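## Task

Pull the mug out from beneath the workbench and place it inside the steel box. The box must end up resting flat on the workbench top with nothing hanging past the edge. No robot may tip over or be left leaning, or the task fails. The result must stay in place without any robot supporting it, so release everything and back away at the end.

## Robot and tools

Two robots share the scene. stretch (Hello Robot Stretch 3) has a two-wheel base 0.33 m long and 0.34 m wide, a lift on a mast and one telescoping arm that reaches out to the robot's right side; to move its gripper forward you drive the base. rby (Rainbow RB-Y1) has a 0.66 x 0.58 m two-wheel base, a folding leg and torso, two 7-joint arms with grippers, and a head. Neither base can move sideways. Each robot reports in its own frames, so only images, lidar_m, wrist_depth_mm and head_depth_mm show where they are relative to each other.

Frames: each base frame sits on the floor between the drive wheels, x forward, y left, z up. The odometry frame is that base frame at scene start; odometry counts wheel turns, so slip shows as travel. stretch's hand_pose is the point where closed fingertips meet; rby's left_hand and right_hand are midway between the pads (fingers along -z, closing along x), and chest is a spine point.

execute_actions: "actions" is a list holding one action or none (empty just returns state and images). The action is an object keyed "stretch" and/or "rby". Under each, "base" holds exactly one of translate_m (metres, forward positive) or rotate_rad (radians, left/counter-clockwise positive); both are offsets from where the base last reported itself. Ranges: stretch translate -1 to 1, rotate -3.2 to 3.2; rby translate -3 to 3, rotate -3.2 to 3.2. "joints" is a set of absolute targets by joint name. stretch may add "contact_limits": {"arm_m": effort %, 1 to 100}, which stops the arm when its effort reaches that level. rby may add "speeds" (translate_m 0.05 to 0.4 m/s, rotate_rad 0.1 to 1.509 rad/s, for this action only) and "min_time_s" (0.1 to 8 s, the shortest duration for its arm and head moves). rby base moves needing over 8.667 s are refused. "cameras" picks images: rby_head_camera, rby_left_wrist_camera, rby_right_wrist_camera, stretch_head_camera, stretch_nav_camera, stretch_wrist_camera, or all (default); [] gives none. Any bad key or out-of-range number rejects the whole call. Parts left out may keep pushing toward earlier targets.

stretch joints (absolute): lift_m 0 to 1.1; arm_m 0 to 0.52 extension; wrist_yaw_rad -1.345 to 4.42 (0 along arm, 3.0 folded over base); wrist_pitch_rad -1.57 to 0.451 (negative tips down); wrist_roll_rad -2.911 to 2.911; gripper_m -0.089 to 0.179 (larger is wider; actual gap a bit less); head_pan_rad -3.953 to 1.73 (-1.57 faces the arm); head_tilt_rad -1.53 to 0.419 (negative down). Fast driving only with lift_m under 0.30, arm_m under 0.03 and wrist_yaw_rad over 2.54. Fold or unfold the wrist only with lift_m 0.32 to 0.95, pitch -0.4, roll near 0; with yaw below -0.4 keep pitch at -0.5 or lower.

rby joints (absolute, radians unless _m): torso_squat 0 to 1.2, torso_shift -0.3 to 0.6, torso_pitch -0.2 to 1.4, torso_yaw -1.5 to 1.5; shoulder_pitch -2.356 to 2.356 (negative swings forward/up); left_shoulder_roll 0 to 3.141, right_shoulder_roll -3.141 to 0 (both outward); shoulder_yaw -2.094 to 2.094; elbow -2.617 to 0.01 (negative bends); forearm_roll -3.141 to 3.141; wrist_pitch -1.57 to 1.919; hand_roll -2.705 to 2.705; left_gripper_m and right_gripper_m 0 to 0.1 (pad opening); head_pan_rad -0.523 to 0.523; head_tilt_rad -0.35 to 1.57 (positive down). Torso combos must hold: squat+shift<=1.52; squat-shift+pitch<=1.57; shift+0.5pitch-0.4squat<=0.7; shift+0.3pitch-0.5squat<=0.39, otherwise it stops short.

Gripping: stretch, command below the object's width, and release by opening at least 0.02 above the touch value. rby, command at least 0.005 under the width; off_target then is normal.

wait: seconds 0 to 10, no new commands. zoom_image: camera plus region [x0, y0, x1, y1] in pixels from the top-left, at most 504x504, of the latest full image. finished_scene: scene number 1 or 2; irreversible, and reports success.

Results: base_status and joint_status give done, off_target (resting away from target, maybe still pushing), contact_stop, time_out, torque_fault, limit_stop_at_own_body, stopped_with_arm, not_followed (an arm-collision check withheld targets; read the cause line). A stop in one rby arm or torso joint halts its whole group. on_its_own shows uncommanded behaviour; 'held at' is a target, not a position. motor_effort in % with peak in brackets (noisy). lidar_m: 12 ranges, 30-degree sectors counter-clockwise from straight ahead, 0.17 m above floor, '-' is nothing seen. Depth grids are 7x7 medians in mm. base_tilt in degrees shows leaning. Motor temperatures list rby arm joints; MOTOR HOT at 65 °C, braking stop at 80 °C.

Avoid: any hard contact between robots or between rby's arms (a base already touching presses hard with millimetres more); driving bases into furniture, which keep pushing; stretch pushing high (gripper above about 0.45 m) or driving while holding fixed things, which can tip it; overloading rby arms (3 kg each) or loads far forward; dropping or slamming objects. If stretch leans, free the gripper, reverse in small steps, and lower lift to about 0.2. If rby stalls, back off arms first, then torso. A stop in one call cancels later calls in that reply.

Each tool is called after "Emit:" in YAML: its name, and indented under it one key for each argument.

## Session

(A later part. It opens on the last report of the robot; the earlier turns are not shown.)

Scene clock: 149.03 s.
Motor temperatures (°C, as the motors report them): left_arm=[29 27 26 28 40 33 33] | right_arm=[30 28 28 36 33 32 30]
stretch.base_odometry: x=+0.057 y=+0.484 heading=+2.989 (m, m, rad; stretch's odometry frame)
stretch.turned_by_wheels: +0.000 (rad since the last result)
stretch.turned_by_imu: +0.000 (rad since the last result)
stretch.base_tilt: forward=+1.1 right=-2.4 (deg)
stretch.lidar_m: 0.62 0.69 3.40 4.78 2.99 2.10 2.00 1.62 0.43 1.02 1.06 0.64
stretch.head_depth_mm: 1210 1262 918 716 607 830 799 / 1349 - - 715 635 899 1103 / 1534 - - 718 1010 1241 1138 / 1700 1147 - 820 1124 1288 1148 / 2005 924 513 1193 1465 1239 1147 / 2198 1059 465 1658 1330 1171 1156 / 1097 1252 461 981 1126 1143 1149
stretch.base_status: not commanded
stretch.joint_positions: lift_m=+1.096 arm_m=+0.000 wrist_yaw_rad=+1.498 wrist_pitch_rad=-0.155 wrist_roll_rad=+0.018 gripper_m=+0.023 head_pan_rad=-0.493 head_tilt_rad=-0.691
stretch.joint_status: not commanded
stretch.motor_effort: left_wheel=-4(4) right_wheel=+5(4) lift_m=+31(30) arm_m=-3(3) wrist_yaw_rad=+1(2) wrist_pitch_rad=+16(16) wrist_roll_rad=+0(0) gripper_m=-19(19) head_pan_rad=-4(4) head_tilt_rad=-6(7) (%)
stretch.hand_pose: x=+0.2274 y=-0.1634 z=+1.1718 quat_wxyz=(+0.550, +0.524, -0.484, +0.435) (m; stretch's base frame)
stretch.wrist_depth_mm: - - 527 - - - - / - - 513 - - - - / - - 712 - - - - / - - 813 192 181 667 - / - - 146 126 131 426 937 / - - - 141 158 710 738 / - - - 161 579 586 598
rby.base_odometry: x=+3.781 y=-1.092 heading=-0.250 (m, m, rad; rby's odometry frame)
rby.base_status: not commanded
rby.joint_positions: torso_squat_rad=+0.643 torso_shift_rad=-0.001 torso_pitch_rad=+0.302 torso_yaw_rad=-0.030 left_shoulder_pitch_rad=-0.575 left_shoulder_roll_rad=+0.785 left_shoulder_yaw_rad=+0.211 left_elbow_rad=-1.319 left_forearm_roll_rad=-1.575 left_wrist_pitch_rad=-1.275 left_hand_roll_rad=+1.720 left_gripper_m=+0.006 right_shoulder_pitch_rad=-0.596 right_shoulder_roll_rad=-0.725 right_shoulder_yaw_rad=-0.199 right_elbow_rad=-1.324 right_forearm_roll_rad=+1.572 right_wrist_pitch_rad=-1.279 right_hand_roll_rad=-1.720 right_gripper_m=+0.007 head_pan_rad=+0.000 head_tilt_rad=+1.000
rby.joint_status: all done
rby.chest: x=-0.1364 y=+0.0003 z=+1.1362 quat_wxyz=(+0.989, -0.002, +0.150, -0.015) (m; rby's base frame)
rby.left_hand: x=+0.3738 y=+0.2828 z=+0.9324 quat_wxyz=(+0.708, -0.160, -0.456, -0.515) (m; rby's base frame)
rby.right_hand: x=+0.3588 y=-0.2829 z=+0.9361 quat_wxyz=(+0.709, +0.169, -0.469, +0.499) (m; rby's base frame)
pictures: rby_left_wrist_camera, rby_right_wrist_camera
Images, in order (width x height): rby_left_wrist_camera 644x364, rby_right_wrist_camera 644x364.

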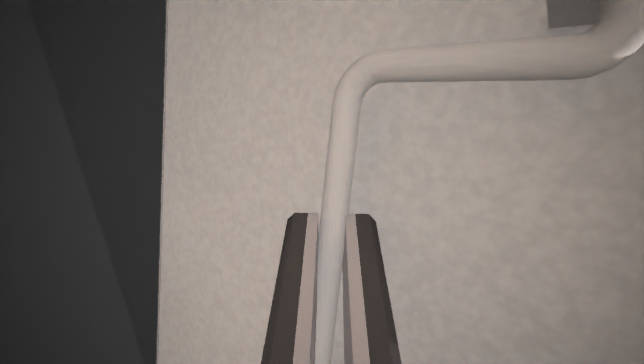

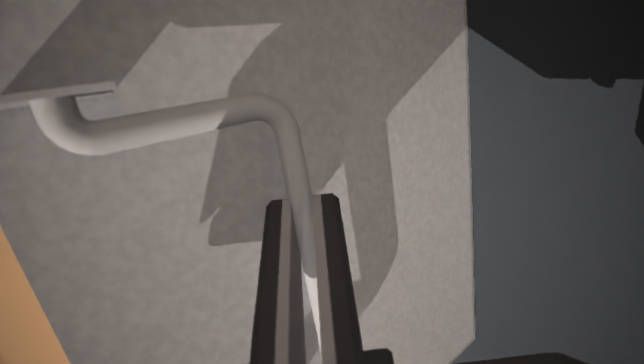

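Seated. Release.

Emit:
execute_actions:
  actions:
    - {"rby":{"joints":{"torso_squat_rad":0.655,"left_gripper_m":0.04,"right_gripper_m":0.04}}}
  cameras: ["rby_left_wrist_camera","rby_right_wrist_camera"]

Emit:
execute_actions:
  actions:
    - {"rby":{"joints":{"left_shoulder_roll_rad":0.93,"right_shoulder_roll_rad":-0.87,"left_shoulder_pitch_rad":-0.62,"right_shoulder_pitch_rad":-0.64,"head_tilt_rad":0.7},"min_time_s":1.0}}
  cameras: ["rby_left_wrist_camera","rby_right_wrist_camera","rby_head_camera","stretch_nav_camera"]

Scene clock: 150.77 s.
Motor temperatures (°C, as the motors report them): left_arm=[30 27 26 28 40 33 33] | right_arm=[30 28 28 36 33 32 30]
stretch.base_odometry: x=+0.057 y=+0.484 heading=+2.989 (m, m, rad; stretch's odometry frame)
stretch.turned_by_wheels: +0.000 (rad since the last result)
stretch.turned_by_imu: +0.000 (rad since the last result)
stretch.base_tilt: forward=+1.0 right=-2.3 (deg)
stretch.lidar_m: 0.62 0.68 3.37 4.77 2.98 2.10 2.00 1.63 0.43 1.02 1.06 0.64
stretch.head_depth_mm: 1207 1263 915 712 606 829 795 / 1349 - - 714 632 901 1101 / 1535 - - 717 1013 1237 1137 / 1707 1150 - 820 1119 1288 1146 / 1980 950 513 1192 1478 1236 1147 / 2162 1066 464 1601 1330 1181 1147 / 1099 1253 460 985 1126 1157 1154
stretch.base_status: not commanded
stretch.joint_positions: lift_m=+1.096 arm_m=+0.000 wrist_yaw_rad=+1.498 wrist_pitch_rad=-0.155 wrist_roll_rad=+0.018 gripper_m=+0.023 head_pan_rad=-0.493 head_tilt_rad=-0.691
stretch.joint_status: not commanded
stretch.motor_effort: left_wheel=-4(4) right_wheel=+5(4) lift_m=+31(31) arm_m=-3(2) wrist_yaw_rad=+1(1) wrist_pitch_rad=+16(15) wrist_roll_rad=+0(0) gripper_m=-18(19) head_pan_rad=-4(5) head_tilt_rad=-7(6) (%)
stretch.hand_pose: x=+0.2274 y=-0.1634 z=+1.1718 quat_wxyz=(+0.550, +0.524, -0.484, +0.435) (m; stretch's base frame)
stretch.wrist_depth_mm: - - 605 - - - - / - - 509 - - - - / - - 706 - - - - / - - 820 193 181 798 - / - - 146 126 131 424 939 / - - - 140 158 704 748 / - - - 161 577 589 601
rby.base_odometry: x=+3.781 y=-1.092 heading=-0.250 (m, m, rad; rby's odometry frame)
rby.base_status: not commanded
rby.joint_positions: torso_squat_rad=+0.655 torso_shift_rad=-0.001 torso_pitch_rad=+0.301 torso_yaw_rad=-0.030 left_shoulder_pitch_rad=-0.573 left_shoulder_roll_rad=+0.793 left_shoulder_yaw_rad=+0.216 left_elbow_rad=-1.316 left_forearm_roll_rad=-1.577 left_wrist_pitch_rad=-1.274 left_hand_roll_rad=+1.720 left_gripper_m=+0.037 right_shoulder_pitch_rad=-0.594 right_shoulder_roll_rad=-0.732 right_shoulder_yaw_rad=-0.204 right_elbow_rad=-1.322 right_forearm_roll_rad=+1.573 right_wrist_pitch_rad=-1.278 right_hand_roll_rad=-1.720 right_gripper_m=+0.037 head_pan_rad=+0.000 head_tilt_rad=+1.000
rby.joint_status: all done
rby.chest: x=-0.1369 y=+0.0003 z=+1.1312 quat_wxyz=(+0.989, -0.002, +0.150, -0.015) (m; rby's base frame)
rby.left_hand: x=+0.3743 y=+0.2881 z=+0.9289 quat_wxyz=(+0.710, -0.155, -0.456, -0.514) (m; rby's base frame)
rby.right_hand: x=+0.3589 y=-0.2880 z=+0.9319 quat_wxyz=(+0.711, +0.164, -0.469, +0.497) (m; rby's base frame)
pictures: rby_left_wrist_camera, rby_right_wrist_camera
Images, in order (width x height): rby_left_wrist_camera 644x364, rby_right_wrist_camera 644x364.

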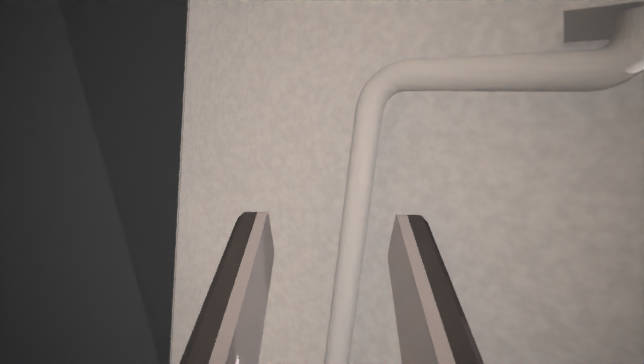

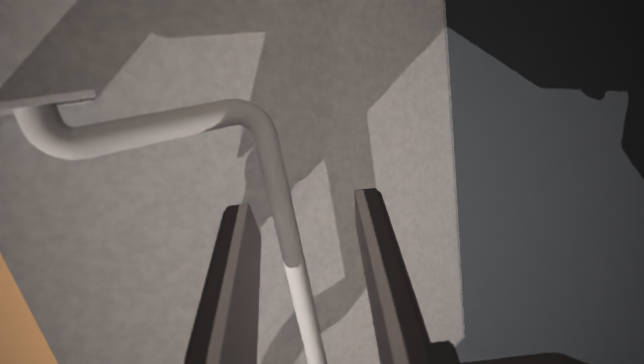

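Scene clock: 152.07 s.
Motor temperatures (°C, as the motors report them): left_arm=[29 27 26 28 40 33 33] | right_arm=[30 28 28 36 33 32 30]
stretch.base_odometry: x=+0.057 y=+0.484 heading=+2.989 (m, m, rad; stretch's odometry frame)
stretch.turned_by_wheels: +0.000 (rad since the last result)
stretch.turned_by_imu: +0.000 (rad since the last result)
stretch.base_tilt: forward=+1.1 right=-2.4 (deg)
stretch.lidar_m: 0.62 0.68 3.39 4.77 2.99 2.10 2.00 1.63 0.43 1.02 1.06 0.64
stretch.head_depth_mm: 1205 1234 917 720 605 825 795 / 1299 - - 715 634 896 1097 / 1535 - - 720 1015 1227 1143 / 1707 1145 - 816 1123 1297 1146 / 1951 924 472 1190 1475 1232 1153 / 1117 945 454 1611 1331 1186 1150 / 2203 441 510 986 1127 1155 1150
stretch.base_status: not commanded
stretch.joint_positions: lift_m=+1.096 arm_m=+0.000 wrist_yaw_rad=+1.498 wrist_pitch_rad=-0.155 wrist_roll_rad=+0.018 gripper_m=+0.023 head_pan_rad=-0.493 head_tilt_rad=-0.691
stretch.joint_status: not commanded
stretch.motor_effort: left_wheel=-5(4) right_wheel=+5(5) lift_m=+31(31) arm_m=-3(3) wrist_yaw_rad=+2(2) wrist_pitch_rad=+15(16) wrist_roll_rad=+0(0) gripper_m=-18(19) head_pan_rad=-3(4) head_tilt_rad=-6(7) (%)
stretch.hand_pose: x=+0.2274 y=-0.1634 z=+1.1718 quat_wxyz=(+0.550, +0.524, -0.484, +0.435) (m; stretch's base frame)
stretch.wrist_depth_mm: - - 609 - - - - / - - 503 - - - - / - - 697 473 - - - / - - 804 193 182 379 - / - - 146 125 131 443 914 / - - - 139 158 736 737 / - - - 161 575 587 598
rby.base_odometry: x=+3.781 y=-1.092 heading=-0.250 (m, m, rad; rby's odometry frame)
rby.base_status: not commanded
rby.joint_positions: torso_squat_rad=+0.655 torso_shift_rad=-0.001 torso_pitch_rad=+0.300 torso_yaw_rad=-0.030 left_shoulder_pitch_rad=-0.620 left_shoulder_roll_rad=+0.930 left_shoulder_yaw_rad=+0.212 left_elbow_rad=-1.321 left_forearm_roll_rad=-1.573 left_wrist_pitch_rad=-1.275 left_hand_roll_rad=+1.720 left_gripper_m=+0.040 right_shoulder_pitch_rad=-0.640 right_shoulder_roll_rad=-0.870 right_shoulder_yaw_rad=-0.200 right_elbow_rad=-1.327 right_forearm_roll_rad=+1.570 right_wrist_pitch_rad=-1.279 right_hand_roll_rad=-1.720 right_gripper_m=+0.040 head_pan_rad=+0.000 head_tilt_rad=+0.700
rby.joint_status: all done
rby.chest: x=-0.1371 y=+0.0003 z=+1.1312 quat_wxyz=(+0.989, -0.002, +0.150, -0.015) (m; rby's base frame)
rby.left_hand: x=+0.3902 y=+0.3269 z=+0.9766 quat_wxyz=(+0.704, -0.089, -0.451, -0.541) (m; rby's base frame)
rby.right_hand: x=+0.3732 y=-0.3290 z=+0.9767 quat_wxyz=(+0.707, +0.098, -0.462, +0.526) (m; rby's base frame)
pictures: rby_head_camera, rby_left_wrist_camera, rby_right_wrist_camera, stretch_nav_camera (sideways: a quarter turn counterclockwise sets it upright)
Images, in order (width x height): rby_head_camera 896x504, rby_left_wrist_camera 644x364, rby_right_wrist_camera 644x364, stretch_nav_camera 672x504.

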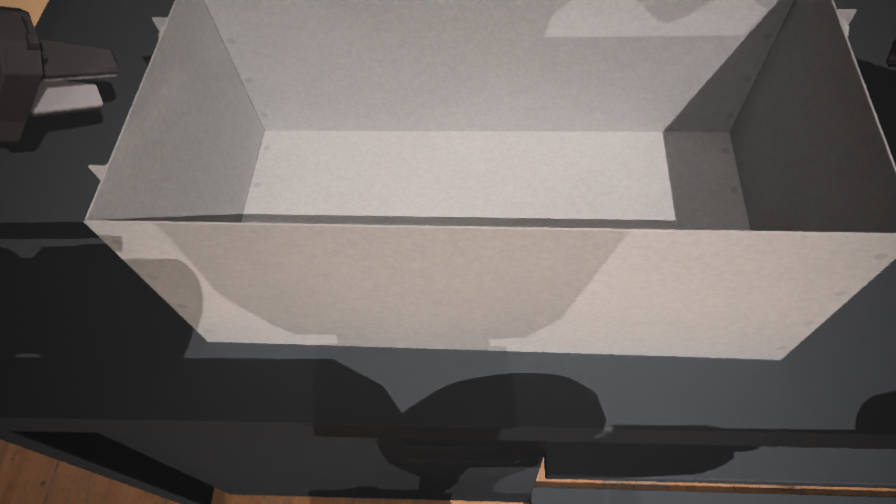

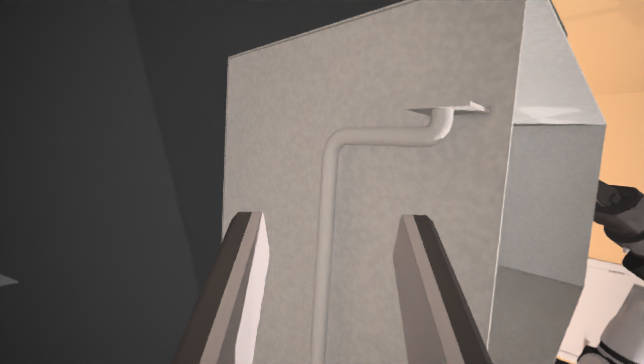

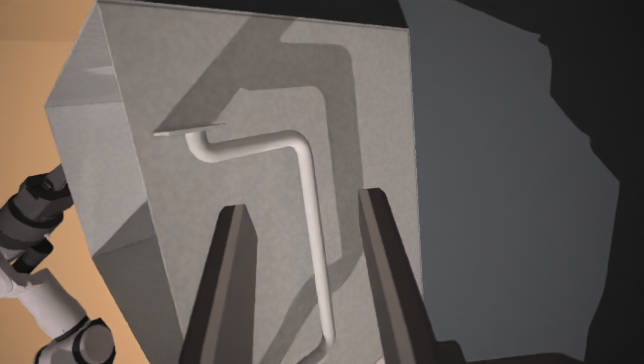

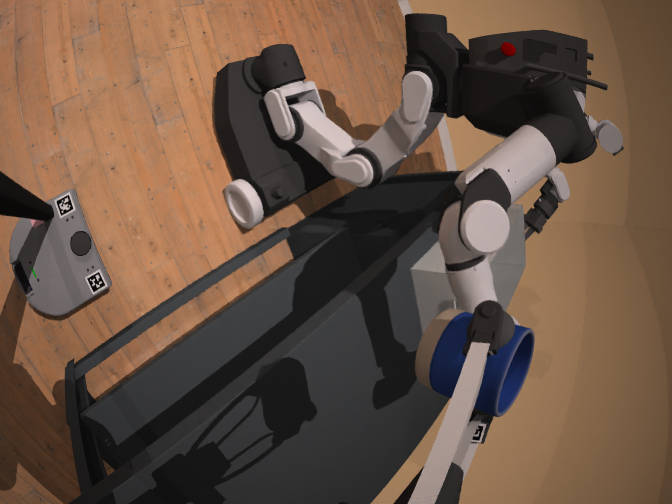

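Emit:
execute_actions:
  actions:
    - {"rby":{"base":{"translate_m":-1.0},"joints":{"head_tilt_rad":0.2}},"stretch":{"joints":{"head_pan_rad":-0.9}}}
  cameras: []

Emit:
execute_actions:
  actions:
    - {"rby":{"joints":{"left_shoulder_roll_rad":0.3,"right_shoulder_roll_rad":-0.3,"left_shoulder_pitch_rad":-0.3,"right_shoulder_pitch_rad":-0.3,"left_elbow_rad":-0.5,"right_elbow_rad":-0.5,"left_wrist_pitch_rad":0,"right_wrist_pitch_rad":0,"head_pan_rad":-0.2}},"stretch":{"base":{"translate_m":0.8},"joints":{"head_pan_rad":-1.57,"head_tilt_rad":-0.8}}}
  cameras: ["rby_head_camera","stretch_head_camera","stretch_nav_camera"]

Scene clock: 157.93 s.
Motor temperatures (°C, as the motors report them): left_arm=[29 28 26 27 40 33 33] | right_arm=[30 28 28 36 32 32 30]
stretch.base_odometry: x=+0.057 y=+0.484 heading=+2.989 (m, m, rad; stretch's odometry frame)
stretch.turned_by_wheels: +0.000 (rad since the last result)
stretch.turned_by_imu: -0.001 (rad since the last result)
stretch.base_tilt: forward=+1.2 right=-2.5 (deg)
stretch.lidar_m: 1.28 1.14 0.97 4.78 2.99 2.10 2.00 1.62 0.43 1.02 1.06 0.92
stretch.head_depth_mm: - - 1059 - - 528 780 / - 1117 - - 593 826 1042 / 1060 1173 - 687 608 866 1097 / 1130 1240 948 700 626 926 1119 / 1209 1310 951 711 971 1243 1148 / 1307 1433 - 716 1046 1292 1150 / 1424 1490 - 755 1137 1326 1153
stretch.base_status: not commanded
stretch.joint_positions: lift_m=+1.096 arm_m=+0.000 wrist_yaw_rad=+1.498 wrist_pitch_rad=-0.155 wrist_roll_rad=+0.018 gripper_m=+0.023 head_pan_rad=-0.893 head_tilt_rad=-0.691
stretch.joint_status: all done
stretch.motor_effort: left_wheel=-4(4) right_wheel=+5(5) lift_m=+31(31) arm_m=-3(3) wrist_yaw_rad=+1(1) wrist_pitch_rad=+15(16) wrist_roll_rad=+0(0) gripper_m=-18(19) head_pan_rad=-4(35) head_tilt_rad=-7(6) (%)
stretch.hand_pose: x=+0.2274 y=-0.1634 z=+1.1718 quat_wxyz=(+0.550, +0.524, -0.484, +0.435) (m; stretch's base frame)
stretch.wrist_depth_mm: - - - - - - - / - - - - - - - / - - - - - - - / - - - 193 181 917 - / - - 146 126 132 703 951 / - - - 140 158 726 744 / - - - 161 589 584 600
rby.base_odometry: x=+2.812 y=-0.845 heading=-0.249 (m, m, rad; rby's odometry frame)
rby.base_status: done
rby.joint_positions: torso_squat_rad=+0.655 torso_shift_rad=-0.001 torso_pitch_rad=+0.300 torso_yaw_rad=-0.030 left_shoulder_pitch_rad=-0.620 left_shoulder_roll_rad=+0.930 left_shoulder_yaw_rad=+0.212 left_elbow_rad=-1.321 left_forearm_roll_rad=-1.573 left_wrist_pitch_rad=-1.275 left_hand_roll_rad=+1.720 left_gripper_m=+0.040 right_shoulder_pitch_rad=-0.640 right_shoulder_roll_rad=-0.870 right_shoulder_yaw_rad=-0.200 right_elbow_rad=-1.327 right_forearm_roll_rad=+1.570 right_wrist_pitch_rad=-1.279 right_hand_roll_rad=-1.720 right_gripper_m=+0.040 head_pan_rad=+0.000 head_tilt_rad=+0.200
rby.joint_status: all done
rby.chest: x=-0.1373 y=+0.0003 z=+1.1312 quat_wxyz=(+0.989, -0.002, +0.149, -0.015) (m; rby's base frame)
rby.left_hand: x=+0.3901 y=+0.3269 z=+0.9769 quat_wxyz=(+0.704, -0.089, -0.452, -0.541) (m; rby's base frame)
rby.right_hand: x=+0.3731 y=-0.3290 z=+0.9769 quat_wxyz=(+0.707, +0.098, -0.462, +0.526) (m; rby's base frame)
pictures: none
No camera images: the call's "cameras" was empty. Leave "cameras" out to get every camera's image.

Scene clock: 167.60 s.
Motor temperatures (°C, as the motors report them): left_arm=[29 27 26 27 39 33 33] | right_arm=[29 28 28 36 32 32 30]
stretch.base_odometry: x=-0.734 y=+0.606 heading=+2.989 (m, m, rad; stretch's odometry frame)
stretch.turned_by_wheels: +0.000 (rad since the last result)
stretch.turned_by_imu: -0.003 (rad since the last result)
stretch.base_tilt: forward=+1.1 right=-2.4 (deg)
stretch.lidar_m: 1.83 1.88 0.85 0.80 0.82 2.94 2.79 1.12 1.05 0.35 0.36 0.47
stretch.head_depth_mm: - - - 644 563 874 1109 / - - - 488 553 872 1108 / - - - 484 555 873 1105 / 910 - - 481 554 842 1108 / 908 998 - - 550 795 1088 / 905 997 - - 547 746 1079 / 893 - - - 547 767 1083
stretch.base_status: done
stretch.joint_positions: lift_m=+1.096 arm_m=+0.000 wrist_yaw_rad=+1.498 wrist_pitch_rad=-0.155 wrist_roll_rad=+0.018 gripper_m=+0.023 head_pan_rad=-1.563 head_tilt_rad=-0.790
stretch.joint_status: all done
stretch.motor_effort: left_wheel=-4(6) right_wheel=+4(9) lift_m=+31(31) arm_m=-3(3) wrist_yaw_rad=+2(1) wrist_pitch_rad=+16(15) wrist_roll_rad=+0(0) gripper_m=-20(20) head_pan_rad=-4(48) head_tilt_rad=-6(22) (%)
stretch.hand_pose: x=+0.2274 y=-0.1634 z=+1.1718 quat_wxyz=(+0.550, +0.524, -0.484, +0.435) (m; stretch's base frame)
stretch.wrist_depth_mm: - - - - - - - / - - - - - - - / - - - - - - - / - - - 192 181 - - / - - 146 126 131 - - / - - - 140 158 726 749 / - - - 161 569 388 410
rby.base_odometry: x=+2.812 y=-0.845 heading=-0.249 (m, m, rad; rby's odometry frame)
rby.base_status: not commanded
rby.joint_positions: torso_squat_rad=+0.655 torso_shift_rad=-0.001 torso_pitch_rad=+0.300 torso_yaw_rad=-0.030 left_shoulder_pitch_rad=-0.300 left_shoulder_roll_rad=+0.300 left_shoulder_yaw_rad=+0.212 left_elbow_rad=-0.500 left_forearm_roll_rad=-1.573 left_wrist_pitch_rad=+0.000 left_hand_roll_rad=+1.720 left_gripper_m=+0.040 right_shoulder_pitch_rad=-0.300 right_shoulder_roll_rad=-0.300 right_shoulder_yaw_rad=-0.200 right_elbow_rad=-0.500 right_forearm_roll_rad=+1.570 right_wrist_pitch_rad=+0.000 right_hand_roll_rad=-1.720 right_gripper_m=+0.040 head_pan_rad=-0.200 head_tilt_rad=+0.200
rby.joint_status: all done
rby.chest: x=-0.1372 y=+0.0003 z=+1.1312 quat_wxyz=(+0.989, -0.002, +0.149, -0.015) (m; rby's base frame)
rby.left_hand: x=+0.1432 y=+0.4325 z=+0.5248 quat_wxyz=(+0.952, +0.123, -0.269, +0.074) (m; rby's base frame)
rby.right_hand: x=+0.1177 y=-0.4550 z=+0.5316 quat_wxyz=(+0.950, -0.137, -0.266, -0.095) (m; rby's base frame)
pictures: rby_head_camera, stretch_head_camera (sideways: a quarter turn clockwise sets it upright), stretch_nav_camera (sideways: a quarter turn counterclockwise sets it upright)
Images, in order (width x height): rby_head_camera 896x504, stretch_head_camera 896x504, stretch_nav_camera 672x504.

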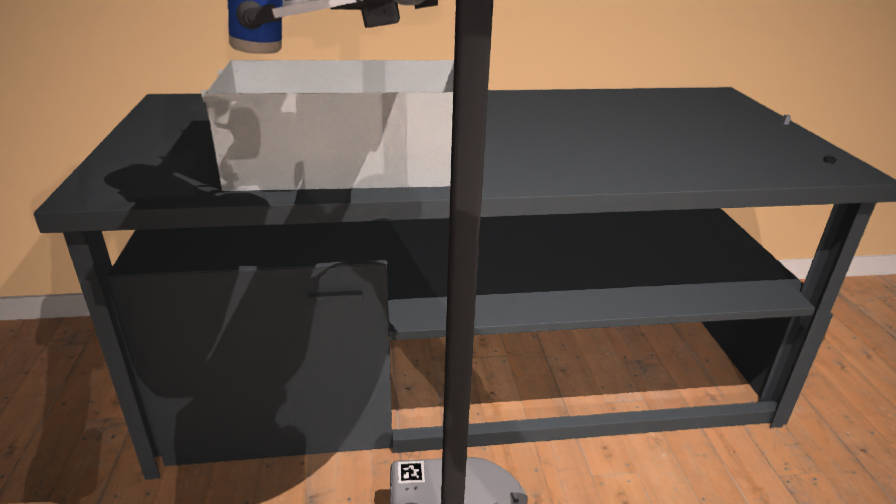

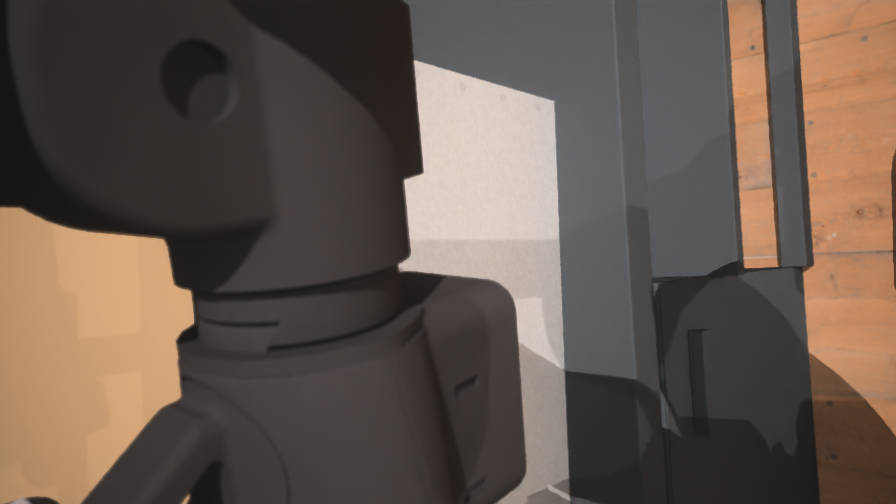

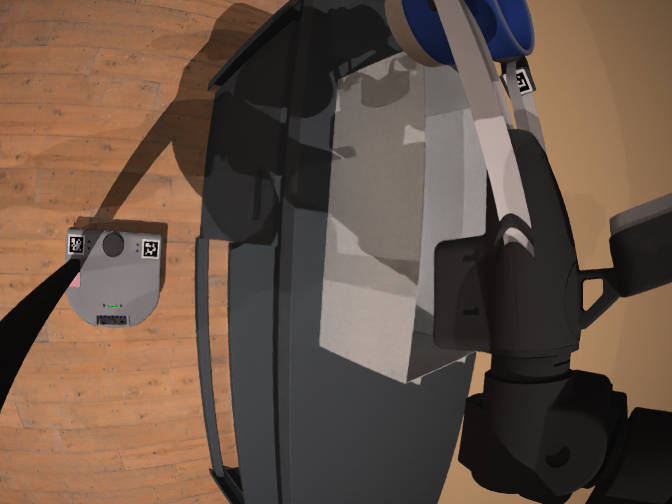

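Emit:
execute_actions:
  actions:
    - {"stretch":{"base":{"translate_m":0.05},"joints":{"wrist_yaw_rad":0,"arm_m":0.05}}}
  cameras: []

Emit:
execute_actions:
  actions:
    - {"stretch":{"joints":{"arm_m":0.2,"wrist_pitch_rad":-0.3,"head_tilt_rad":-0.5}},"rby":{"joints":{"head_pan_rad":0,"torso_squat_rad":0.3,"head_tilt_rad":0.1}}}
  cameras: ["rby_head_camera","stretch_head_camera","stretch_wrist_camera"]

Scene clock: 171.97 s.
Motor temperatures (°C, as the motors report them): left_arm=[29 27 26 27 39 33 33] | right_arm=[29 28 28 35 31 32 30]
stretch.base_odometry: x=-0.783 y=+0.614 heading=+2.989 (m, m, rad; stretch's odometry frame)
stretch.turned_by_wheels: +0.000 (rad since the last result)
stretch.turned_by_imu: -0.001 (rad since the last result)
stretch.base_tilt: forward=+1.1 right=-2.6 (deg)
stretch.lidar_m: 1.78 1.83 0.86 0.80 0.82 3.00 2.86 1.16 1.05 0.34 0.35 0.47
stretch.head_depth_mm: - 948 563 473 559 872 1102 / - - 705 471 553 879 1104 / - - 711 468 552 859 1104 / - 622 690 480 551 844 1100 / 925 980 684 476 548 752 1082 / 903 994 682 474 544 770 1089 / 898 987 677 473 546 762 1083
stretch.base_status: done
stretch.joint_positions: lift_m=+1.096 arm_m=+0.050 wrist_yaw_rad=+0.002 wrist_pitch_rad=-0.155 wrist_roll_rad=+0.018 gripper_m=+0.023 head_pan_rad=-1.563 head_tilt_rad=-0.790
stretch.joint_status: all done
stretch.motor_effort: left_wheel=-3(5) right_wheel=+5(9) lift_m=+31(31) arm_m=+2(3) wrist_yaw_rad=-2(3) wrist_pitch_rad=+16(16) wrist_roll_rad=+1(0) gripper_m=-18(18) head_pan_rad=-4(4) head_tilt_rad=-6(6) (%)
stretch.hand_pose: x=-0.0211 y=-0.4442 z=+1.1718 quat_wxyz=(+0.699, +0.055, -0.711, -0.055) (m; stretch's base frame)
stretch.wrist_depth_mm: 720 716 707 691 678 676 672 / 758 776 756 733 734 714 701 / 831 805 806 758 772 768 753 / 896 883 825 192 181 819 800 / 777 796 146 126 131 858 864 / 410 416 408 140 158 738 737 / 422 458 444 161 414 573 609
rby.base_odometry: x=+2.812 y=-0.845 heading=-0.249 (m, m, rad; rby's odometry frame)
rby.base_status: not commanded
rby.joint_positions: torso_squat_rad=+0.655 torso_shift_rad=-0.001 torso_pitch_rad=+0.300 torso_yaw_rad=-0.030 left_shoulder_pitch_rad=-0.300 left_shoulder_roll_rad=+0.300 left_shoulder_yaw_rad=+0.212 left_elbow_rad=-0.500 left_forearm_roll_rad=-1.573 left_wrist_pitch_rad=+0.000 left_hand_roll_rad=+1.720 left_gripper_m=+0.040 right_shoulder_pitch_rad=-0.300 right_shoulder_roll_rad=-0.300 right_shoulder_yaw_rad=-0.200 right_elbow_rad=-0.500 right_forearm_roll_rad=+1.570 right_wrist_pitch_rad=+0.000 right_hand_roll_rad=-1.720 right_gripper_m=+0.040 head_pan_rad=-0.200 head_tilt_rad=+0.200
rby.joint_status: not commanded
rby.chest: x=-0.1372 y=+0.0003 z=+1.1312 quat_wxyz=(+0.989, -0.002, +0.149, -0.015) (m; rby's base frame)
rby.left_hand: x=+0.1432 y=+0.4325 z=+0.5248 quat_wxyz=(+0.952, +0.123, -0.269, +0.074) (m; rby's base frame)
rby.right_hand: x=+0.1177 y=-0.4550 z=+0.5316 quat_wxyz=(+0.950, -0.137, -0.266, -0.095) (m; rby's base frame)
pictures: none
No camera images: the call's "cameras" was empty. Leave "cameras" out to get every camera's image.

Scene clock: 174.33 s.
Motor temperatures (°C, as the motors report them): left_arm=[29 27 26 27 38 33 33] | right_arm=[29 28 28 35 31 32 30]
stretch.base_odometry: x=-0.783 y=+0.614 heading=+2.989 (m, m, rad; stretch's odometry frame)
stretch.turned_by_wheels: +0.000 (rad since the last result)
stretch.turned_by_imu: +0.000 (rad since the last result)
stretch.base_tilt: forward=+1.2 right=-2.4 (deg)
stretch.lidar_m: 1.78 1.82 0.86 0.80 0.82 2.99 2.86 1.16 1.05 0.35 0.35 0.47
stretch.head_depth_mm: - - 1089 906 485 487 503 / - - 1076 673 679 485 499 / - - 1101 670 708 482 493 / 857 961 1055 680 704 480 494 / 864 953 1049 677 706 477 495 / 862 937 1037 675 711 474 497 / 857 932 1035 673 708 472 498
stretch.base_status: not commanded
stretch.joint_positions: lift_m=+1.096 arm_m=+0.200 wrist_yaw_rad=+0.001 wrist_pitch_rad=-0.341 wrist_roll_rad=+0.018 gripper_m=+0.023 head_pan_rad=-1.563 head_tilt_rad=-0.507
stretch.joint_status: all done
stretch.motor_effort: left_wheel=-4(4) right_wheel=+5(5) lift_m=+31(31) arm_m=+2(3) wrist_yaw_rad=+0(1) wrist_pitch_rad=+12(15) wrist_roll_rad=+0(0) gripper_m=-19(19) head_pan_rad=-4(4) head_tilt_rad=+5(33) (%)
stretch.hand_pose: x=-0.0213 y=-0.5781 z=+1.1267 quat_wxyz=(+0.691, +0.119, -0.703, -0.121) (m; stretch's base frame)
stretch.wrist_depth_mm: 582 581 569 561 549 541 539 / 649 644 621 613 612 595 577 / 726 708 688 659 673 652 640 / 732 744 733 193 181 720 698 / 602 620 146 126 132 684 694 / 513 524 510 140 158 572 580 / 322 311 297 162 284 485 496
rby.base_odometry: x=+2.812 y=-0.845 heading=-0.249 (m, m, rad; rby's odometry frame)
rby.base_status: not commanded
rby.joint_positions: torso_squat_rad=+0.300 torso_shift_rad=-0.001 torso_pitch_rad=+0.300 torso_yaw_rad=-0.030 left_shoulder_pitch_rad=-0.300 left_shoulder_roll_rad=+0.300 left_shoulder_yaw_rad=+0.212 left_elbow_rad=-0.500 left_forearm_roll_rad=-1.573 left_wrist_pitch_rad=+0.000 left_hand_roll_rad=+1.720 left_gripper_m=+0.040 right_shoulder_pitch_rad=-0.300 right_shoulder_roll_rad=-0.300 right_shoulder_yaw_rad=-0.200 right_elbow_rad=-0.500 right_forearm_roll_rad=+1.570 right_wrist_pitch_rad=+0.000 right_hand_roll_rad=-1.720 right_gripper_m=+0.040 head_pan_rad=+0.000 head_tilt_rad=+0.100
rby.joint_status: all done
rby.chest: x=-0.1373 y=+0.0004 z=+1.2448 quat_wxyz=(+0.989, -0.002, +0.149, -0.015) (m; rby's base frame)
rby.left_hand: x=+0.1430 y=+0.4326 z=+0.6384 quat_wxyz=(+0.952, +0.123, -0.269, +0.074) (m; rby's base frame)
rby.right_hand: x=+0.1176 y=-0.4549 z=+0.6452 quat_wxyz=(+0.950, -0.137, -0.266, -0.095) (m; rby's base frame)
pictures: rby_head_camera, stretch_head_camera (sideways: a quarter turn clockwise sets it upright), stretch_wrist_camera
Images, in order (width x height): rby_head_camera 896x504, stretch_head_camera 896x504, stretch_wrist_camera 644x364.

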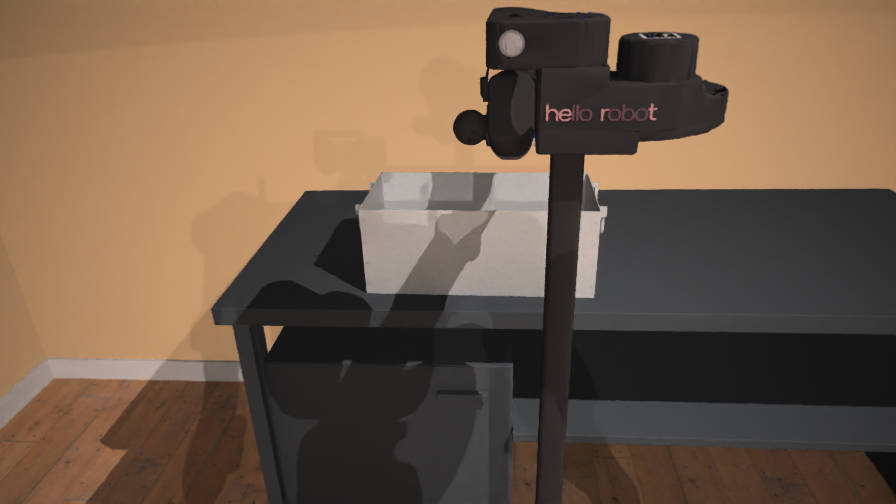

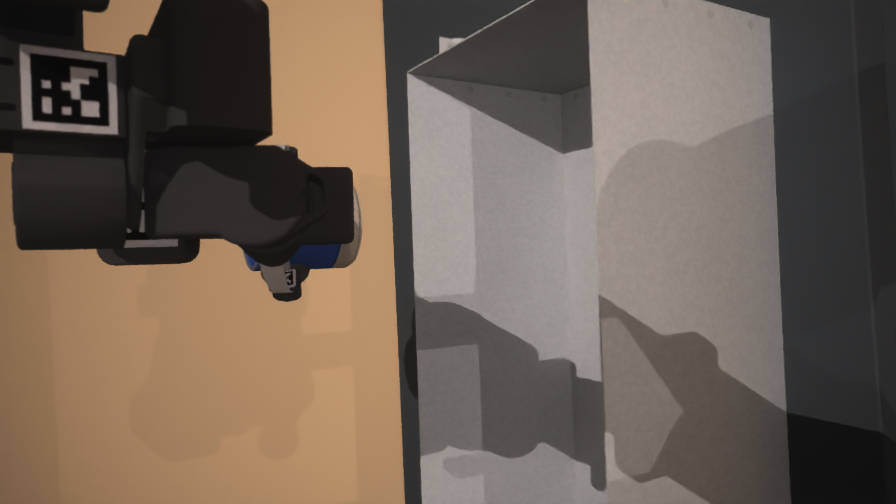

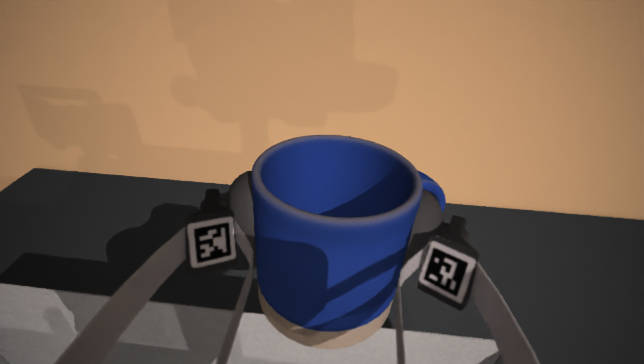

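Emit:
execute_actions:
  actions:
    - {"stretch":{"joints":{"arm_m":0.3,"wrist_pitch_rad":-0.85}}}
  cameras: ["stretch_head_camera","stretch_wrist_camera"]

Emit:
execute_actions:
  actions:
    - {"stretch":{"joints":{"lift_m":1.02}}}
  cameras: ["stretch_head_camera","stretch_wrist_camera","rby_head_camera"]

Scene clock: 177.27 s.
Motor temperatures (°C, as the motors report them): left_arm=[29 27 26 27 38 33 33] | right_arm=[29 28 28 35 31 32 30]
stretch.base_odometry: x=-0.783 y=+0.614 heading=+2.989 (m, m, rad; stretch's odometry frame)
stretch.turned_by_wheels: +0.000 (rad since the last result)
stretch.turned_by_imu: +0.000 (rad since the last result)
stretch.base_tilt: forward=+1.1 right=-2.5 (deg)
stretch.lidar_m: 1.78 1.82 0.86 0.81 0.82 2.99 2.85 1.16 1.05 0.35 0.36 0.47
stretch.head_depth_mm: 909 970 1078 907 486 489 502 / - 1005 1076 673 678 487 500 / - - 1057 661 710 485 495 / 865 951 1023 671 706 480 495 / 862 946 1049 679 707 478 497 / 862 940 1040 677 710 476 498 / 857 937 1039 670 711 473 500
stretch.base_status: not commanded
stretch.joint_positions: lift_m=+1.097 arm_m=+0.299 wrist_yaw_rad=+0.000 wrist_pitch_rad=-0.881 wrist_roll_rad=+0.018 gripper_m=+0.023 head_pan_rad=-1.563 head_tilt_rad=-0.507
stretch.joint_status: all done
stretch.motor_effort: left_wheel=-4(5) right_wheel=+5(5) lift_m=+23(31) arm_m=+7(6) wrist_yaw_rad=-1(1) wrist_pitch_rad=+9(11) wrist_roll_rad=+0(0) gripper_m=-19(19) head_pan_rad=-4(3) head_tilt_rad=+5(4) (%)
stretch.hand_pose: x=-0.0216 y=-0.5887 z=+1.0226 quat_wxyz=(+0.634, +0.299, -0.645, -0.304) (m; stretch's base frame)
stretch.wrist_depth_mm: 566 552 559 559 557 552 544 / 512 512 514 509 507 505 510 / 476 474 471 470 470 472 469 / 267 436 440 189 180 434 440 / 377 339 143 122 128 243 406 / 383 381 376 134 149 255 372 / 363 362 362 150 357 290 208
rby.base_odometry: x=+2.812 y=-0.845 heading=-0.249 (m, m, rad; rby's odometry frame)
rby.base_status: not commanded
rby.joint_positions: torso_squat_rad=+0.300 torso_shift_rad=-0.001 torso_pitch_rad=+0.300 torso_yaw_rad=-0.030 left_shoulder_pitch_rad=-0.300 left_shoulder_roll_rad=+0.300 left_shoulder_yaw_rad=+0.212 left_elbow_rad=-0.500 left_forearm_roll_rad=-1.573 left_wrist_pitch_rad=+0.000 left_hand_roll_rad=+1.720 left_gripper_m=+0.040 right_shoulder_pitch_rad=-0.300 right_shoulder_roll_rad=-0.300 right_shoulder_yaw_rad=-0.200 right_elbow_rad=-0.500 right_forearm_roll_rad=+1.570 right_wrist_pitch_rad=+0.000 right_hand_roll_rad=-1.720 right_gripper_m=+0.040 head_pan_rad=+0.000 head_tilt_rad=+0.100
rby.joint_status: not commanded
rby.chest: x=-0.1373 y=+0.0004 z=+1.2448 quat_wxyz=(+0.989, -0.002, +0.149, -0.015) (m; rby's base frame)
rby.left_hand: x=+0.1430 y=+0.4326 z=+0.6384 quat_wxyz=(+0.952, +0.123, -0.269, +0.074) (m; rby's base frame)
rby.right_hand: x=+0.1176 y=-0.4549 z=+0.6452 quat_wxyz=(+0.950, -0.137, -0.266, -0.095) (m; rby's base frame)
pictures: stretch_head_camera (sideways: a quarter turn clockwise sets it upright), stretch_wrist_camera
Images, in order (width x height): stretch_head_camera 896x504, stretch_wrist_camera 644x364.

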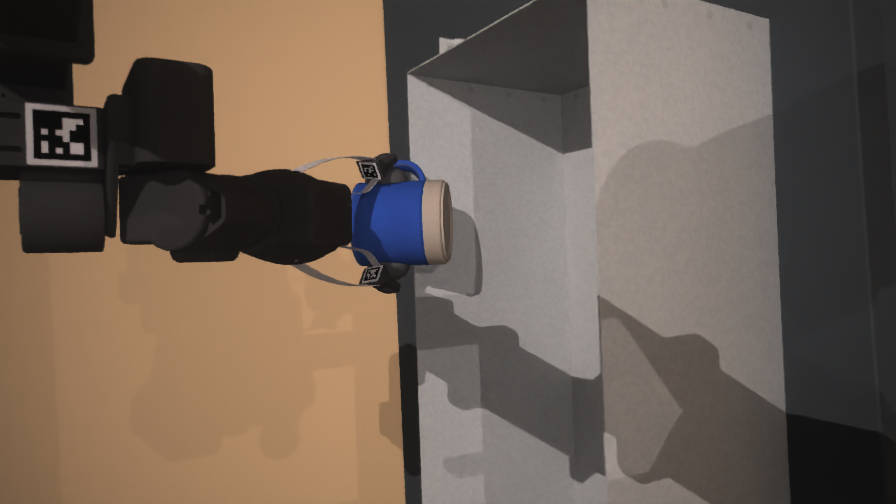

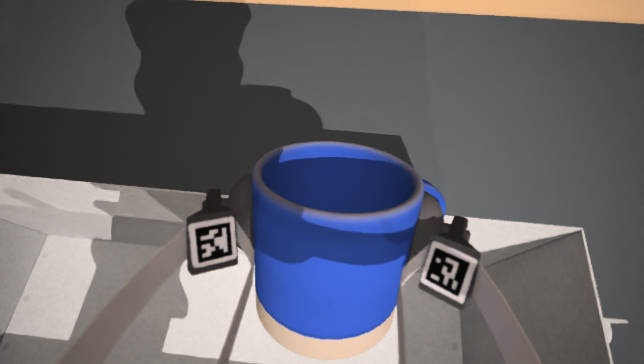

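Scene clock: 178.33 s.
Motor temperatures (°C, as the motors report them): left_arm=[29 27 26 27 38 33 33] | right_arm=[29 28 28 35 31 32 30]
stretch.base_odometry: x=-0.783 y=+0.614 heading=+2.989 (m, m, rad; stretch's odometry frame)
stretch.turned_by_wheels: +0.000 (rad since the last result)
stretch.turned_by_imu: +0.000 (rad since the last result)
stretch.base_tilt: forward=+1.2 right=-2.4 (deg)
stretch.lidar_m: 1.78 1.82 0.86 0.80 0.82 2.99 2.85 1.16 1.05 0.35 0.35 0.47
stretch.head_depth_mm: 913 975 1081 908 488 499 503 / - 997 1073 672 676 497 499 / - - 1051 669 719 492 495 / 869 948 1024 663 716 488 494 / 866 944 1050 683 709 484 495 / 863 944 1036 679 713 481 497 / 859 939 1038 676 711 477 499
stretch.base_status: not commanded
stretch.joint_positions: lift_m=+1.095 arm_m=+0.299 wrist_yaw_rad=+0.000 wrist_pitch_rad=-0.870 wrist_roll_rad=+0.018 gripper_m=+0.023 head_pan_rad=-1.563 head_tilt_rad=-0.507
stretch.joint_status: lift_m contact_stop (moved -0.002 of -0.077)
stretch.on_its_own: lift_m is slack since a contact_stop, until your next command for it (your +1.020 is given up)
stretch.motor_effort: left_wheel=-2(4) right_wheel=+2(8) lift_m=+21(18) arm_m=+5(8) wrist_yaw_rad=+0(1) wrist_pitch_rad=+6(9) wrist_roll_rad=+0(1) gripper_m=-19(19) head_pan_rad=-5(5) head_tilt_rad=+4(4) (%)
stretch.hand_pose: x=-0.0216 y=-0.5913 z=+1.0225 quat_wxyz=(+0.636, +0.295, -0.647, -0.301) (m; stretch's base frame)
stretch.wrist_depth_mm: 567 559 563 565 567 549 543 / 521 512 513 511 509 506 518 / 477 472 473 472 471 466 469 / 261 442 439 191 181 435 436 / 373 326 141 124 129 239 399 / 380 383 375 136 155 256 370 / 363 358 357 153 356 292 208
rby.base_odometry: x=+2.812 y=-0.845 heading=-0.249 (m, m, rad; rby's odometry frame)
rby.base_status: not commanded
rby.joint_positions: torso_squat_rad=+0.300 torso_shift_rad=-0.001 torso_pitch_rad=+0.300 torso_yaw_rad=-0.030 left_shoulder_pitch_rad=-0.300 left_shoulder_roll_rad=+0.300 left_shoulder_yaw_rad=+0.212 left_elbow_rad=-0.500 left_forearm_roll_rad=-1.573 left_wrist_pitch_rad=+0.000 left_hand_roll_rad=+1.720 left_gripper_m=+0.040 right_shoulder_pitch_rad=-0.300 right_shoulder_roll_rad=-0.300 right_shoulder_yaw_rad=-0.200 right_elbow_rad=-0.500 right_forearm_roll_rad=+1.570 right_wrist_pitch_rad=+0.000 right_hand_roll_rad=-1.720 right_gripper_m=+0.040 head_pan_rad=+0.000 head_tilt_rad=+0.100
rby.joint_status: not commanded
rby.chest: x=-0.1373 y=+0.0004 z=+1.2448 quat_wxyz=(+0.989, -0.002, +0.149, -0.015) (m; rby's base frame)
rby.left_hand: x=+0.1430 y=+0.4326 z=+0.6384 quat_wxyz=(+0.952, +0.123, -0.269, +0.074) (m; rby's base frame)
rby.right_hand: x=+0.1176 y=-0.4549 z=+0.6452 quat_wxyz=(+0.950, -0.137, -0.266, -0.095) (m; rby's base frame)
pictures: rby_head_camera, stretch_head_camera (sideways: a quarter turn clockwise sets it upright), stretch_wrist_camera
Images, in order (width x height): rby_head_camera 896x504, stretch_head_camera 896x504, stretch_wrist_camera 644x364.

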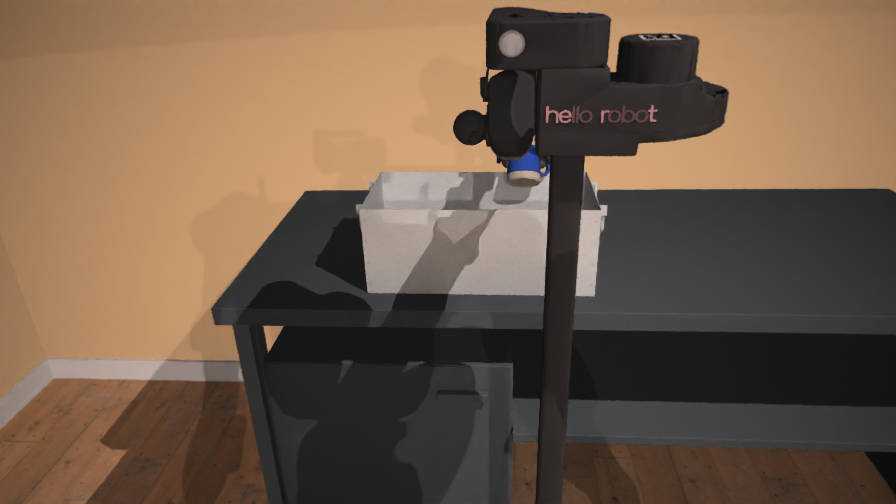

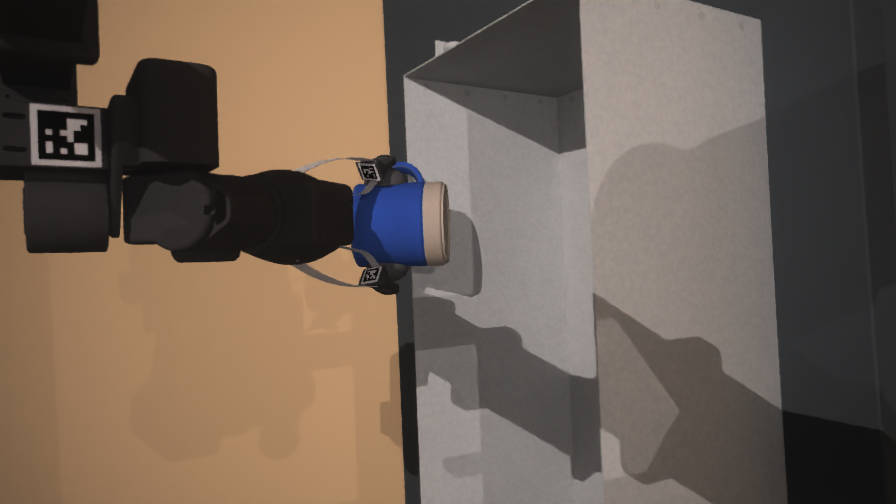

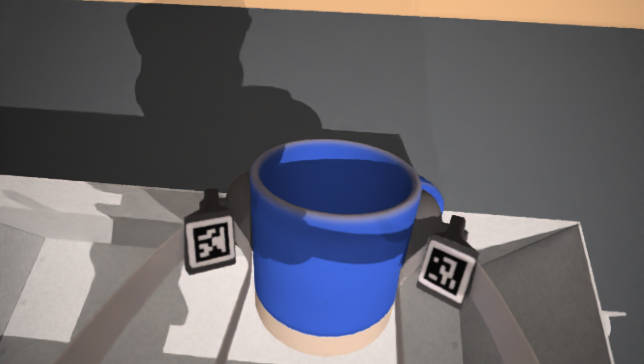

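Emit:
execute_actions:
  actions:
    - {"stretch":{"joints":{"arm_m":0.2,"lift_m":1.097}}}
  cameras: ["stretch_head_camera","stretch_wrist_camera"]

Scene clock: 181.10 s.
Motor temperatures (°C, as the motors report them): left_arm=[29 27 26 27 38 33 33] | right_arm=[29 28 28 35 31 32 30]
stretch.base_odometry: x=-0.783 y=+0.614 heading=+2.989 (m, m, rad; stretch's odometry frame)
stretch.turned_by_wheels: +0.000 (rad since the last result)
stretch.turned_by_imu: +0.000 (rad since the last result)
stretch.base_tilt: forward=+1.1 right=-2.5 (deg)
stretch.lidar_m: 1.77 1.82 0.86 0.80 0.82 2.98 2.86 1.16 1.05 0.35 0.35 0.47
stretch.head_depth_mm: 910 - 1085 906 489 499 503 / - - 1075 673 680 494 498 / - - - 489 716 492 492 / 867 941 1039 493 712 487 494 / 867 947 1052 684 708 485 495 / 860 941 1041 679 708 481 497 / 859 938 1040 675 712 476 499
stretch.base_status: not commanded
stretch.joint_positions: lift_m=+1.097 arm_m=+0.200 wrist_yaw_rad=+0.000 wrist_pitch_rad=-0.871 wrist_roll_rad=+0.018 gripper_m=+0.023 head_pan_rad=-1.563 head_tilt_rad=-0.507
stretch.joint_status: all done
stretch.motor_effort: left_wheel=-1(2) right_wheel=+2(2) lift_m=+29(25) arm_m=-3(4) wrist_yaw_rad=+0(1) wrist_pitch_rad=+6(6) wrist_roll_rad=+0(1) gripper_m=-19(18) head_pan_rad=-4(4) head_tilt_rad=+5(5) (%)
stretch.hand_pose: x=-0.0215 y=-0.4918 z=+1.0237 quat_wxyz=(+0.635, +0.296, -0.646, -0.301) (m; stretch's base frame)
stretch.wrist_depth_mm: 576 563 560 560 561 559 553 / 289 279 278 515 514 514 510 / 358 343 322 293 294 274 473 / 409 431 396 191 181 297 423 / 402 410 145 125 131 279 400 / 380 385 377 138 152 260 219 / 362 360 357 154 354 294 202
rby.base_odometry: x=+2.812 y=-0.845 heading=-0.249 (m, m, rad; rby's odometry frame)
rby.base_status: not commanded
rby.joint_positions: torso_squat_rad=+0.300 torso_shift_rad=-0.001 torso_pitch_rad=+0.300 torso_yaw_rad=-0.030 left_shoulder_pitch_rad=-0.300 left_shoulder_roll_rad=+0.300 left_shoulder_yaw_rad=+0.212 left_elbow_rad=-0.500 left_forearm_roll_rad=-1.573 left_wrist_pitch_rad=+0.000 left_hand_roll_rad=+1.720 left_gripper_m=+0.040 right_shoulder_pitch_rad=-0.300 right_shoulder_roll_rad=-0.300 right_shoulder_yaw_rad=-0.200 right_elbow_rad=-0.500 right_forearm_roll_rad=+1.570 right_wrist_pitch_rad=+0.000 right_hand_roll_rad=-1.720 right_gripper_m=+0.040 head_pan_rad=+0.000 head_tilt_rad=+0.100
rby.joint_status: not commanded
rby.chest: x=-0.1373 y=+0.0004 z=+1.2448 quat_wxyz=(+0.989, -0.002, +0.149, -0.015) (m; rby's base frame)
rby.left_hand: x=+0.1430 y=+0.4326 z=+0.6384 quat_wxyz=(+0.952, +0.123, -0.269, +0.074) (m; rby's base frame)
rby.right_hand: x=+0.1176 y=-0.4549 z=+0.6452 quat_wxyz=(+0.950, -0.137, -0.266, -0.095) (m; rby's base frame)
pictures: stretch_head_camera (sideways: a quarter turn clockwise sets it upright), stretch_wrist_camera
Images, in order (width x height): stretch_head_camera 896x504, stretch_wrist_camera 644x364.

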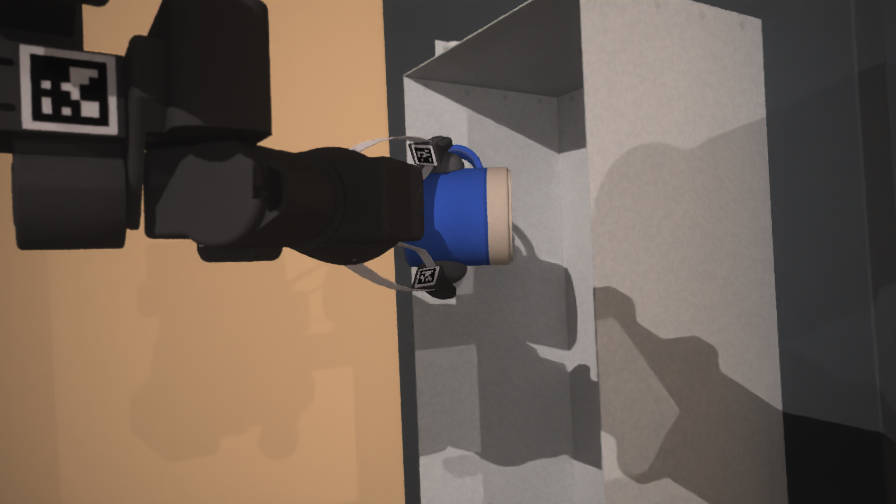

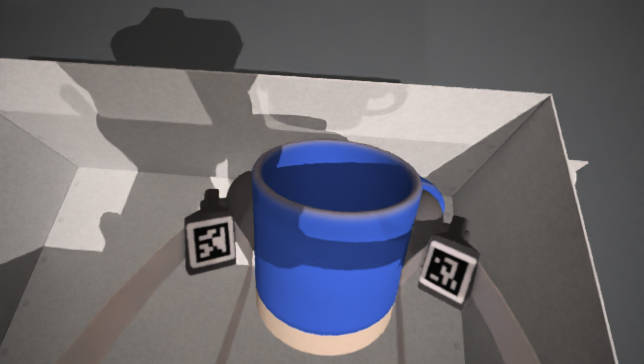

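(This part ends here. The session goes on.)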